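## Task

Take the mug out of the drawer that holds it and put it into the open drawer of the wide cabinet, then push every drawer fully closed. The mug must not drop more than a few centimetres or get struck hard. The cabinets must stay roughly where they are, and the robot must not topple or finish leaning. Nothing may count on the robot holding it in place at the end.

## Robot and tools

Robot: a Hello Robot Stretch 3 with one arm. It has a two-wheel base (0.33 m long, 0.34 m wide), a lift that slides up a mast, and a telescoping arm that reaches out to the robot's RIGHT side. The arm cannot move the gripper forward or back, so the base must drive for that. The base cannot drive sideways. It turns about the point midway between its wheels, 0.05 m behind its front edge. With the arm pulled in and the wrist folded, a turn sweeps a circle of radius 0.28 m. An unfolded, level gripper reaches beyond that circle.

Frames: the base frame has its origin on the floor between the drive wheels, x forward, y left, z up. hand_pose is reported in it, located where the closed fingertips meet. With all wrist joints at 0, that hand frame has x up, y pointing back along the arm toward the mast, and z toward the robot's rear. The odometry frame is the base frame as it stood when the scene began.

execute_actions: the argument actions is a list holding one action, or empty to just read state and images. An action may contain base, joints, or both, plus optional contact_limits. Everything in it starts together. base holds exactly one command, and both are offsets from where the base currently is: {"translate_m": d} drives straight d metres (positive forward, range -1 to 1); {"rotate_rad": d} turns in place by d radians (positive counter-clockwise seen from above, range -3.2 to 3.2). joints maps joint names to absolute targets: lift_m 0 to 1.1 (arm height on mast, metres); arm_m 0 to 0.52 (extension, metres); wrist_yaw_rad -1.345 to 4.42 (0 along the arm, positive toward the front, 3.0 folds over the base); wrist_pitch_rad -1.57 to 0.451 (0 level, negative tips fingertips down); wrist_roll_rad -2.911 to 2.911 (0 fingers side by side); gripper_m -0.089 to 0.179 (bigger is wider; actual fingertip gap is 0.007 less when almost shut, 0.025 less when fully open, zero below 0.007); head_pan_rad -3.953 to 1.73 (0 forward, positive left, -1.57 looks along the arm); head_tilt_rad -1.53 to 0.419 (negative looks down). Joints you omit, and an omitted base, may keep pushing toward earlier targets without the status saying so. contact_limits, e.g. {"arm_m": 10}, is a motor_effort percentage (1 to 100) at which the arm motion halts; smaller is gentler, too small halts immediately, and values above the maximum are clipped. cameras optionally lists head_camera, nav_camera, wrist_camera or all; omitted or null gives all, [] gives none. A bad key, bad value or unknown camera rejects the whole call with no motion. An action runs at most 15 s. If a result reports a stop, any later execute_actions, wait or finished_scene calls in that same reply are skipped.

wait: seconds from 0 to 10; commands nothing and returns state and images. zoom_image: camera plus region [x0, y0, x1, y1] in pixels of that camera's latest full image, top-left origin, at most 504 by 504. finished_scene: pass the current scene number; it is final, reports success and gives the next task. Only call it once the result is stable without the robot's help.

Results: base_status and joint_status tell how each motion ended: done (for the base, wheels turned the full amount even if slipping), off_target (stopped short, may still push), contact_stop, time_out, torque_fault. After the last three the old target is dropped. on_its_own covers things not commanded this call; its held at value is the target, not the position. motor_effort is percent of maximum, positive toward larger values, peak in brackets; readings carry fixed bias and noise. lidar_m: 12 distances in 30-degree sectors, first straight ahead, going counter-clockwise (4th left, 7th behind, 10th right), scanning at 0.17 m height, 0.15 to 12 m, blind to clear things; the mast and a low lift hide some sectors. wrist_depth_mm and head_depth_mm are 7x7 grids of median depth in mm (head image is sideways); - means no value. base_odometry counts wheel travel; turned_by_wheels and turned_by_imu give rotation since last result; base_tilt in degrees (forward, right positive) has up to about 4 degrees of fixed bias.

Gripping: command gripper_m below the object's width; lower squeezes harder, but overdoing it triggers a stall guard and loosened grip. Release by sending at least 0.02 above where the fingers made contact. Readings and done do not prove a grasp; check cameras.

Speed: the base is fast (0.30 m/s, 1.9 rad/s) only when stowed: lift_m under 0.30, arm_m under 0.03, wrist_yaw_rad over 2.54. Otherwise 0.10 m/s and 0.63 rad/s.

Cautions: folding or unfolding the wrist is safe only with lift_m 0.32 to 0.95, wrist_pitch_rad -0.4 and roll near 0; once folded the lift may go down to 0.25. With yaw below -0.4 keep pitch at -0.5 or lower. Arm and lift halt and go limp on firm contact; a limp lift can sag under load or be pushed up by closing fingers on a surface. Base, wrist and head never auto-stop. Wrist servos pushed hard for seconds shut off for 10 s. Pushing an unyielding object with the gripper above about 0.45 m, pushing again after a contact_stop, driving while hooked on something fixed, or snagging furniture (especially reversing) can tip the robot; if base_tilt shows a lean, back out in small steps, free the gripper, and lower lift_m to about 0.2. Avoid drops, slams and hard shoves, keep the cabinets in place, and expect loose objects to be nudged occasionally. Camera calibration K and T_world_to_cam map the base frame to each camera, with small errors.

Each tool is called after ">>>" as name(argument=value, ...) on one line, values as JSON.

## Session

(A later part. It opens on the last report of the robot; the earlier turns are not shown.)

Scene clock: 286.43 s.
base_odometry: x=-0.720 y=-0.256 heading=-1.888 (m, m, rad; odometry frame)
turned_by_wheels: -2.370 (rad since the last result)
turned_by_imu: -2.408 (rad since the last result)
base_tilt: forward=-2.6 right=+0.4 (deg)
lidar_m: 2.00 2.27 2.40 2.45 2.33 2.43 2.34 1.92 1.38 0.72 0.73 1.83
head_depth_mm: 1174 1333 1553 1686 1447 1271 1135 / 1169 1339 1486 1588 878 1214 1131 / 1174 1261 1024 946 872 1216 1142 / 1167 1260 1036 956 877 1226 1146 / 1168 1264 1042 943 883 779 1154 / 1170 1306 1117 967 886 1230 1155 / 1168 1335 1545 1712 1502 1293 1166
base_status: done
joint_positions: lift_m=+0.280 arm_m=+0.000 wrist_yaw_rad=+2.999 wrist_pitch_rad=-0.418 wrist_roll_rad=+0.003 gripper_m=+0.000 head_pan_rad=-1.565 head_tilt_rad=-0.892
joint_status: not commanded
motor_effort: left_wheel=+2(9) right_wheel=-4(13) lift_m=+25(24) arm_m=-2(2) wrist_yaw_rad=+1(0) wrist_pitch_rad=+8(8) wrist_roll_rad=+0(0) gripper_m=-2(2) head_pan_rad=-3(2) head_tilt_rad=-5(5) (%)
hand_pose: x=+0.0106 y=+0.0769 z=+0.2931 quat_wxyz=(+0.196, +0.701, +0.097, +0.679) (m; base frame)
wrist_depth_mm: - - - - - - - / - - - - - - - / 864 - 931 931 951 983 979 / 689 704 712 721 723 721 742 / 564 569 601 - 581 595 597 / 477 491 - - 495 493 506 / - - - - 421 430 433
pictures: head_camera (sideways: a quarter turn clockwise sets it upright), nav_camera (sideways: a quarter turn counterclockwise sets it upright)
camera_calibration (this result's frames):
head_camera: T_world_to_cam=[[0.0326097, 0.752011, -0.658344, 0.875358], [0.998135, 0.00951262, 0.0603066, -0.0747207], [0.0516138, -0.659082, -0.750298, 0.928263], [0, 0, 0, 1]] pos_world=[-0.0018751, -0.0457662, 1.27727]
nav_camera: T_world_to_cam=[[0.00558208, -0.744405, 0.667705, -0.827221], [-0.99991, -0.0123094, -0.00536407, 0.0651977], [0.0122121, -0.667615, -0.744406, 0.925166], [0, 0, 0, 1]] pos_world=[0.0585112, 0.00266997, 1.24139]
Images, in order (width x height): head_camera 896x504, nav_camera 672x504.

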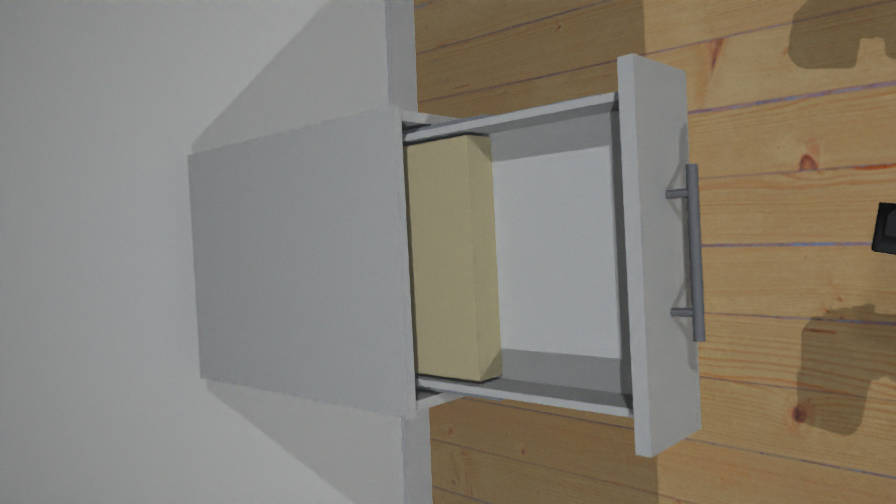

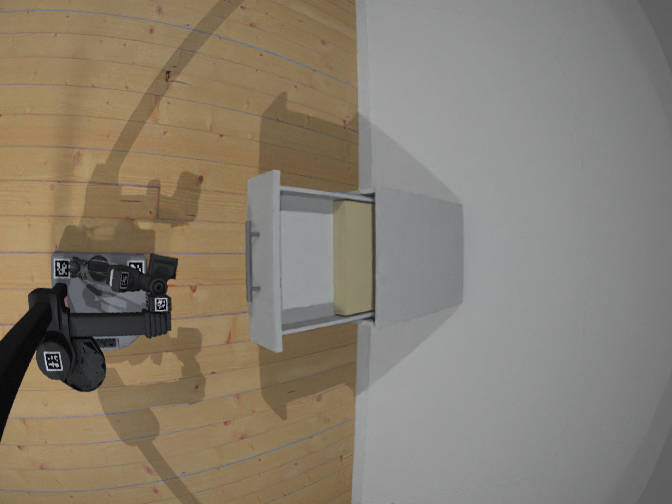

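>>> execute_actions(actions=[{"joints":{"lift_m":0.70}}], cameras=[])

>>> execute_actions(actions=[{"joints":{"wrist_yaw_rad":0.0}}], cameras=[])

>>> execute_actions(actions=[{"joints":{"wrist_pitch_rad":-0.8,"lift_m":0.63}}], cameras=["wrist_camera","head_camera"])

Scene clock: 302.23 s.
base_odometry: x=-0.720 y=-0.256 heading=-1.888 (m, m, rad; odometry frame)
turned_by_wheels: +0.000 (rad since the last result)
turned_by_imu: +0.000 (rad since the last result)
base_tilt: forward=-2.6 right=+0.4 (deg)
lidar_m: 1.99 2.27 2.39 2.45 2.34 2.45 2.34 1.92 1.37 0.72 0.73 1.83
head_depth_mm: 1173 1337 1560 1683 1450 1274 - / 1173 1332 1489 1591 876 791 - / 1172 1260 1027 951 874 1217 - / 1169 1252 1036 958 877 783 - / 1166 1261 1047 943 880 778 1149 / 1164 1304 1113 965 887 1235 1158 / 1166 1329 1550 1724 1503 1291 1162
base_status: not commanded
joint_positions: lift_m=+0.700 arm_m=+0.000 wrist_yaw_rad=+2.999 wrist_pitch_rad=-0.418 wrist_roll_rad=+0.003 gripper_m=+0.000 head_pan_rad=-1.565 head_tilt_rad=-0.892
joint_status: all done
motor_effort: left_wheel=+2(3) right_wheel=-4(4) lift_m=+54(57) arm_m=-2(2) wrist_yaw_rad=+0(0) wrist_pitch_rad=+8(8) wrist_roll_rad=+0(0) gripper_m=-2(2) head_pan_rad=-4(3) head_tilt_rad=-5(5) (%)
hand_pose: x=+0.0106 y=+0.0769 z=+0.7122 quat_wxyz=(+0.196, +0.701, +0.097, +0.679) (m; base frame)
wrist_depth_mm: - - - - - - - / - - - - - - - / - - - - - - - / - - - - - - - / - - - - - - - / 969 983 - 963 991 - - / 849 851 836 854 859 856 873
pictures: none
No camera images: the call's "cameras" was empty. Leave "cameras" out to get every camera's image.

Scene clock: 304.73 s.
base_odometry: x=-0.720 y=-0.256 heading=-1.888 (m, m, rad; odometry frame)
turned_by_wheels: +0.000 (rad since the last result)
turned_by_imu: +0.000 (rad since the last result)
base_tilt: forward=-2.7 right=+0.5 (deg)
lidar_m: 2.00 2.27 2.39 2.45 2.33 2.44 2.34 1.92 1.38 0.72 0.73 1.83
head_depth_mm: 1169 1338 1559 1684 1457 1277 - / 1172 1333 1491 1592 877 790 - / 1171 1262 1029 950 892 - - / 1167 1260 1033 954 876 1224 1144 / 1169 1268 1045 941 881 778 1151 / 1169 1307 1116 968 886 1236 1157 / 1168 1338 1561 1722 1511 1291 1166
base_status: not commanded
joint_positions: lift_m=+0.700 arm_m=+0.000 wrist_yaw_rad=+0.002 wrist_pitch_rad=-0.418 wrist_roll_rad=+0.003 gripper_m=+0.000 head_pan_rad=-1.565 head_tilt_rad=-0.892
joint_status: all done
motor_effort: left_wheel=+3(2) right_wheel=-5(5) lift_m=+54(54) arm_m=-2(2) wrist_yaw_rad=-2(2) wrist_pitch_rad=+8(8) wrist_roll_rad=+0(0) gripper_m=-2(2) head_pan_rad=-3(3) head_tilt_rad=-4(4) (%)
hand_pose: x=-0.0211 y=-0.3696 z=+0.7122 quat_wxyz=(+0.691, +0.147, -0.692, -0.147) (m; base frame)
wrist_depth_mm: 922 952 940 952 987 - - / - 991 588 594 - - - / - 547 548 554 - - - / - 482 485 496 - - - / - 414 432 - - - - / 339 361 363 355 318 993 - / 217 219 227 233 238 841 864
pictures: none
No camera images: the call's "cameras" was empty. Leave "cameras" out to get every camera's image.

Scene clock: 306.20 s.
base_odometry: x=-0.720 y=-0.256 heading=-1.888 (m, m, rad; odometry frame)
turned_by_wheels: +0.000 (rad since the last result)
turned_by_imu: +0.000 (rad since the last result)
base_tilt: forward=-2.6 right=+0.4 (deg)
lidar_m: 1.99 2.27 2.40 2.46 2.34 2.44 2.34 1.92 1.38 0.72 0.74 1.83
head_depth_mm: 1170 1334 1562 1694 1447 1269 - / 1173 1334 1495 1590 881 1212 - / 1168 1262 1026 948 872 752 - / 1167 1252 1033 953 876 1223 1143 / 1172 1259 1039 944 882 777 1156 / 1171 1305 1114 972 889 1234 1161 / 1173 1333 1562 1720 1503 1289 1164
base_status: not commanded
joint_positions: lift_m=+0.630 arm_m=+0.000 wrist_yaw_rad=+0.002 wrist_pitch_rad=-0.808 wrist_roll_rad=+0.003 gripper_m=+0.000 head_pan_rad=-1.565 head_tilt_rad=-0.892
joint_status: all done
motor_effort: left_wheel=+2(3) right_wheel=-5(5) lift_m=+24(46) arm_m=-2(2) wrist_yaw_rad=-1(2) wrist_pitch_rad=+4(5) wrist_roll_rad=+0(0) gripper_m=-2(2) head_pan_rad=-2(1) head_tilt_rad=-4(5) (%)
hand_pose: x=-0.0213 y=-0.3048 z=+0.5673 quat_wxyz=(+0.650, +0.278, -0.651, -0.278) (m; base frame)
wrist_depth_mm: 280 335 341 344 261 - - / 157 159 161 165 167 171 - / 187 190 194 198 203 215 976 / 211 215 222 226 259 866 888 / 764 767 777 - 789 798 794 / 694 699 705 695 719 722 731 / 642 652 645 663 654 666 673
pictures: head_camera (sideways: a quarter turn clockwise sets it upright), wrist_camera
camera_calibration (this result's frames):
head_camera: T_world_to_cam=[[0.0326096, 0.752011, -0.658344, 0.875358], [0.998135, 0.00951273, 0.0603066, -0.0747207], [0.0516139, -0.659082, -0.750298, 0.928263], [0, 0, 0, 1]] pos_world=[-0.00187509, -0.0457662, 1.27727]
wrist_camera: T_world_to_cam=[[-0.999956, -0.00938865, -0.000580446, -0.0246773], [-0.00772853, 0.855183, -0.518269, 0.582573], [0.00536224, -0.518242, -0.855217, 0.493477], [0, 0, 0, 1]] pos_world=[-0.02282, -0.242698, 0.723946]
Images, in order (width x height): head_camera 896x504, wrist_camera 644x364.

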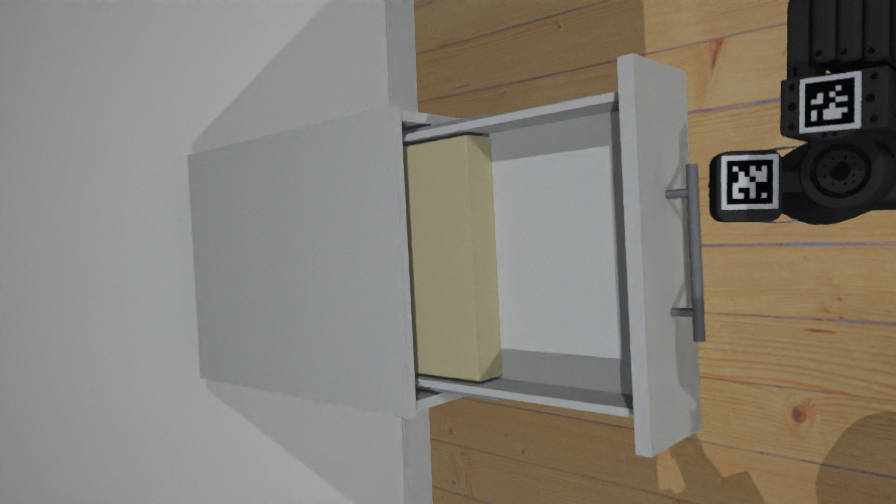

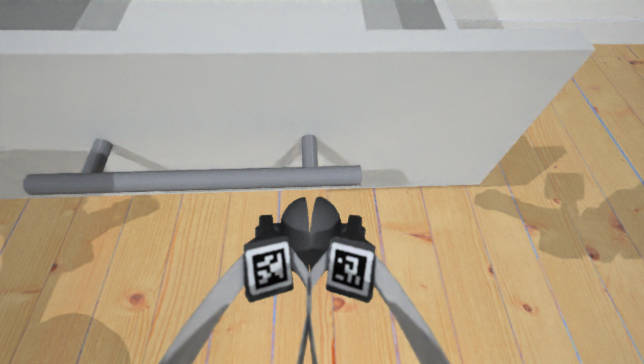

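>>> execute_actions(actions=[{"joints":{"arm_m":0.42},"contact_limits":{"arm_m":12}}])

Scene clock: 314.57 s.
base_odometry: x=-0.720 y=-0.256 heading=-1.888 (m, m, rad; odometry frame)
turned_by_wheels: +0.000 (rad since the last result)
turned_by_imu: +0.000 (rad since the last result)
base_tilt: forward=-2.6 right=+0.4 (deg)
lidar_m: 2.00 2.27 2.39 2.45 2.34 2.44 2.34 1.93 1.38 0.72 0.73 1.83
head_depth_mm: 1167 1340 1555 1692 1478 - - / 1167 1344 1494 - 1399 1277 1136 / 1169 1258 1028 - 1243 1282 1139 / 1162 1259 1036 987 1239 1293 1145 / 1170 1258 1040 983 1226 1299 1153 / 1171 1311 1117 1041 1468 1307 1158 / 1170 1335 1558 1720 1499 1310 1159
base_status: not commanded
joint_positions: lift_m=+0.630 arm_m=+0.363 wrist_yaw_rad=+0.002 wrist_pitch_rad=-0.850 wrist_roll_rad=+0.003 gripper_m=+0.000 head_pan_rad=-1.565 head_tilt_rad=-0.892
joint_status: arm_m contact_stop (moved +0.363 of +0.420)
on_its_own: arm_m is slack since a contact_stop, until your next command for it (your +0.420 is given up)
motor_effort: left_wheel=+2(4) right_wheel=-3(10) lift_m=+28(29) arm_m=+1(12) wrist_yaw_rad=-2(7) wrist_pitch_rad=+22(51) wrist_roll_rad=+0(0) gripper_m=-2(2) head_pan_rad=-2(3) head_tilt_rad=-5(4) (%)
contact_limits: arm_m 12 (drawing in: default 23, maximum 38; extending or still: default 33, maximum 54)
hand_pose: x=-0.0212 y=-0.6595 z=+0.5607 quat_wxyz=(+0.644, +0.292, -0.645, -0.291) (m; base frame)
wrist_depth_mm: 116 118 119 121 123 125 128 / 136 138 141 143 146 149 935 / 165 168 171 174 180 185 962 / 174 192 173 204 232 828 855 / 284 289 286 - 346 780 776 / 664 467 437 629 706 706 710 / 633 640 641 640 644 658 661
pictures: head_camera (sideways: a quarter turn clockwise sets it upright), nav_camera (sideways: a quarter turn counterclockwise sets it upright), wrist_camera
camera_calibration (this result's frames):
head_camera: T_world_to_cam=[[0.032609, 0.752164, -0.658168, 0.87513], [0.998135, 0.00949842, 0.0603075, -0.0747218], [0.0516127, -0.658907, -0.750452, 0.928463], [0, 0, 0, 1]] pos_world=[-0.00187514, -0.0457604, 1.27726]
nav_camera: T_world_to_cam=[[0.00558286, -0.744561, 0.667531, -0.826994], [-0.99991, -0.012308, -0.00536564, 0.0651997], [0.0122111, -0.667441, -0.744562, 0.925369], [0, 0, 0, 1]] pos_world=[0.0585111, 0.00268409, 1.24139]
wrist_camera: T_world_to_cam=[[-0.999951, -0.00989978, -0.000898051, -0.0281027], [-0.0082394, 0.875988, -0.482262, 0.875972], [0.00556097, -0.482231, -0.876026, 0.339478], [0, 0, 0, 1]] pos_world=[-0.0227716, -0.603912, 0.719815]
Images, in order (width x height): head_camera 896x504, nav_camera 672x504, wrist_camera 644x364.

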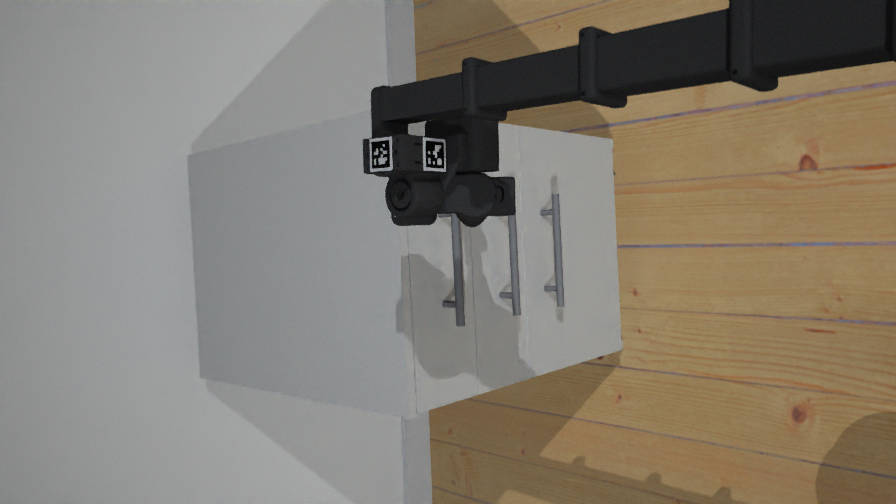

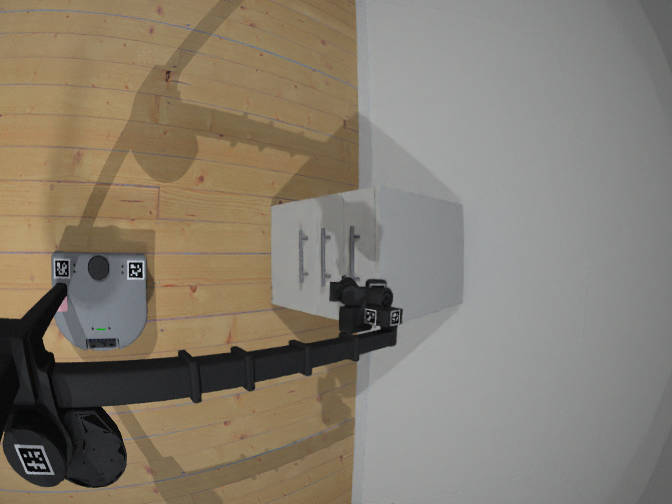

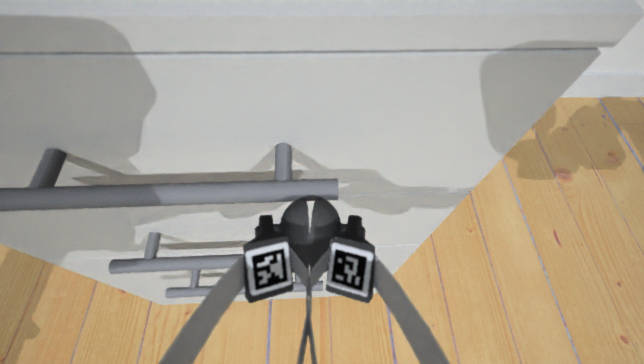

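>>> execute_actions(actions=[{"joints":{"arm_m":0.25,"head_pan_rad":0.45,"head_tilt_rad":-0.35}}], cameras=["head_camera","wrist_camera"])

Scene clock: 319.40 s.
base_odometry: x=-0.720 y=-0.256 heading=-1.888 (m, m, rad; odometry frame)
turned_by_wheels: +0.000 (rad since the last result)
turned_by_imu: +0.000 (rad since the last result)
base_tilt: forward=-2.6 right=+0.4 (deg)
lidar_m: 2.00 2.26 2.38 2.45 2.34 2.44 2.34 1.92 1.38 0.72 0.74 1.83
head_depth_mm: 2054 2161 2244 2363 2412 1981 1564 / 2143 2245 2355 2486 2575 1982 1559 / 2245 2332 2487 2617 2701 1992 1566 / 2338 2469 2590 2764 2745 2014 1575 / 2474 2555 2758 2706 2643 2028 1588 / 2575 2724 2900 2382 2395 2027 1598 / 2703 2883 3069 2357 2473 2056 1601
base_status: not commanded
joint_positions: lift_m=+0.630 arm_m=+0.250 wrist_yaw_rad=+0.001 wrist_pitch_rad=-0.814 wrist_roll_rad=+0.003 gripper_m=+0.000 head_pan_rad=+0.443 head_tilt_rad=-0.360
joint_status: all done
motor_effort: left_wheel=+2(2) right_wheel=-3(3) lift_m=+28(28) arm_m=-2(3) wrist_yaw_rad=-2(2) wrist_pitch_rad=+7(22) wrist_roll_rad=+0(0) gripper_m=-2(2) head_pan_rad=+4(52) head_tilt_rad=+7(50) (%)
hand_pose: x=-0.0214 y=-0.5536 z=+0.5662 quat_wxyz=(+0.649, +0.280, -0.650, -0.280) (m; base frame)
wrist_depth_mm: 227 229 233 237 241 893 908 / 262 252 255 272 282 - - / 314 320 328 334 355 957 996 / 812 401 417 425 840 867 884 / 752 731 548 - 767 793 799 / 685 690 704 687 719 722 729 / 632 646 647 653 657 671 668
pictures: head_camera (sideways: a quarter turn clockwise sets it upright), wrist_camera
camera_calibration (this result's frames):
head_camera: T_world_to_cam=[[-0.299021, -0.101062, -0.94888, 1.2562], [-0.458413, 0.887334, 0.049953, -0.0523955], [0.836925, 0.449916, -0.311659, 0.352791], [0, 0, 0, 1]] pos_world=[0.0563504, 0.0147196, 1.30455]
wrist_camera: T_world_to_cam=[[-0.99996, -0.00891759, -0.000630161, -0.0268005], [-0.00733219, 0.858426, -0.512884, 0.79347], [0.00511464, -0.512859, -0.858457, 0.368425], [0, 0, 0, 1]] pos_world=[-0.0228659, -0.492424, 0.723218]
Images, in order (width x height): head_camera 896x504, wrist_camera 644x364.

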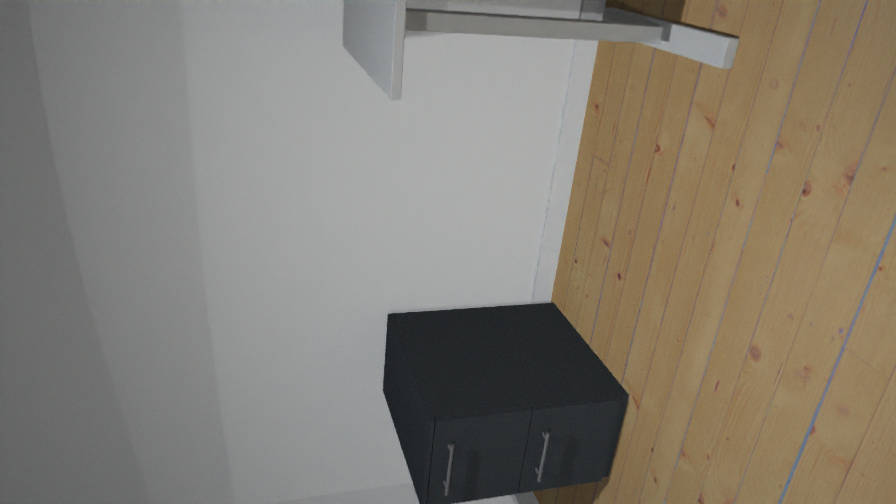

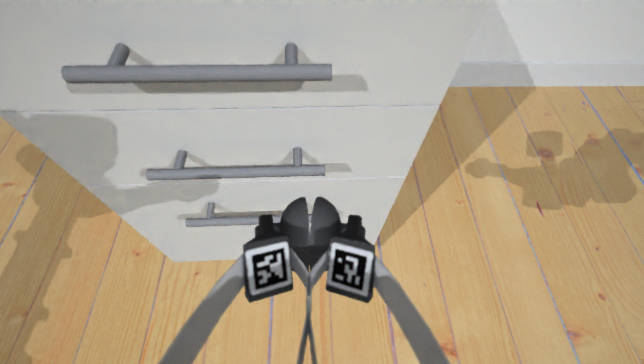

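>>> finished_scene(scene=1)

The scene is finished: the task was done.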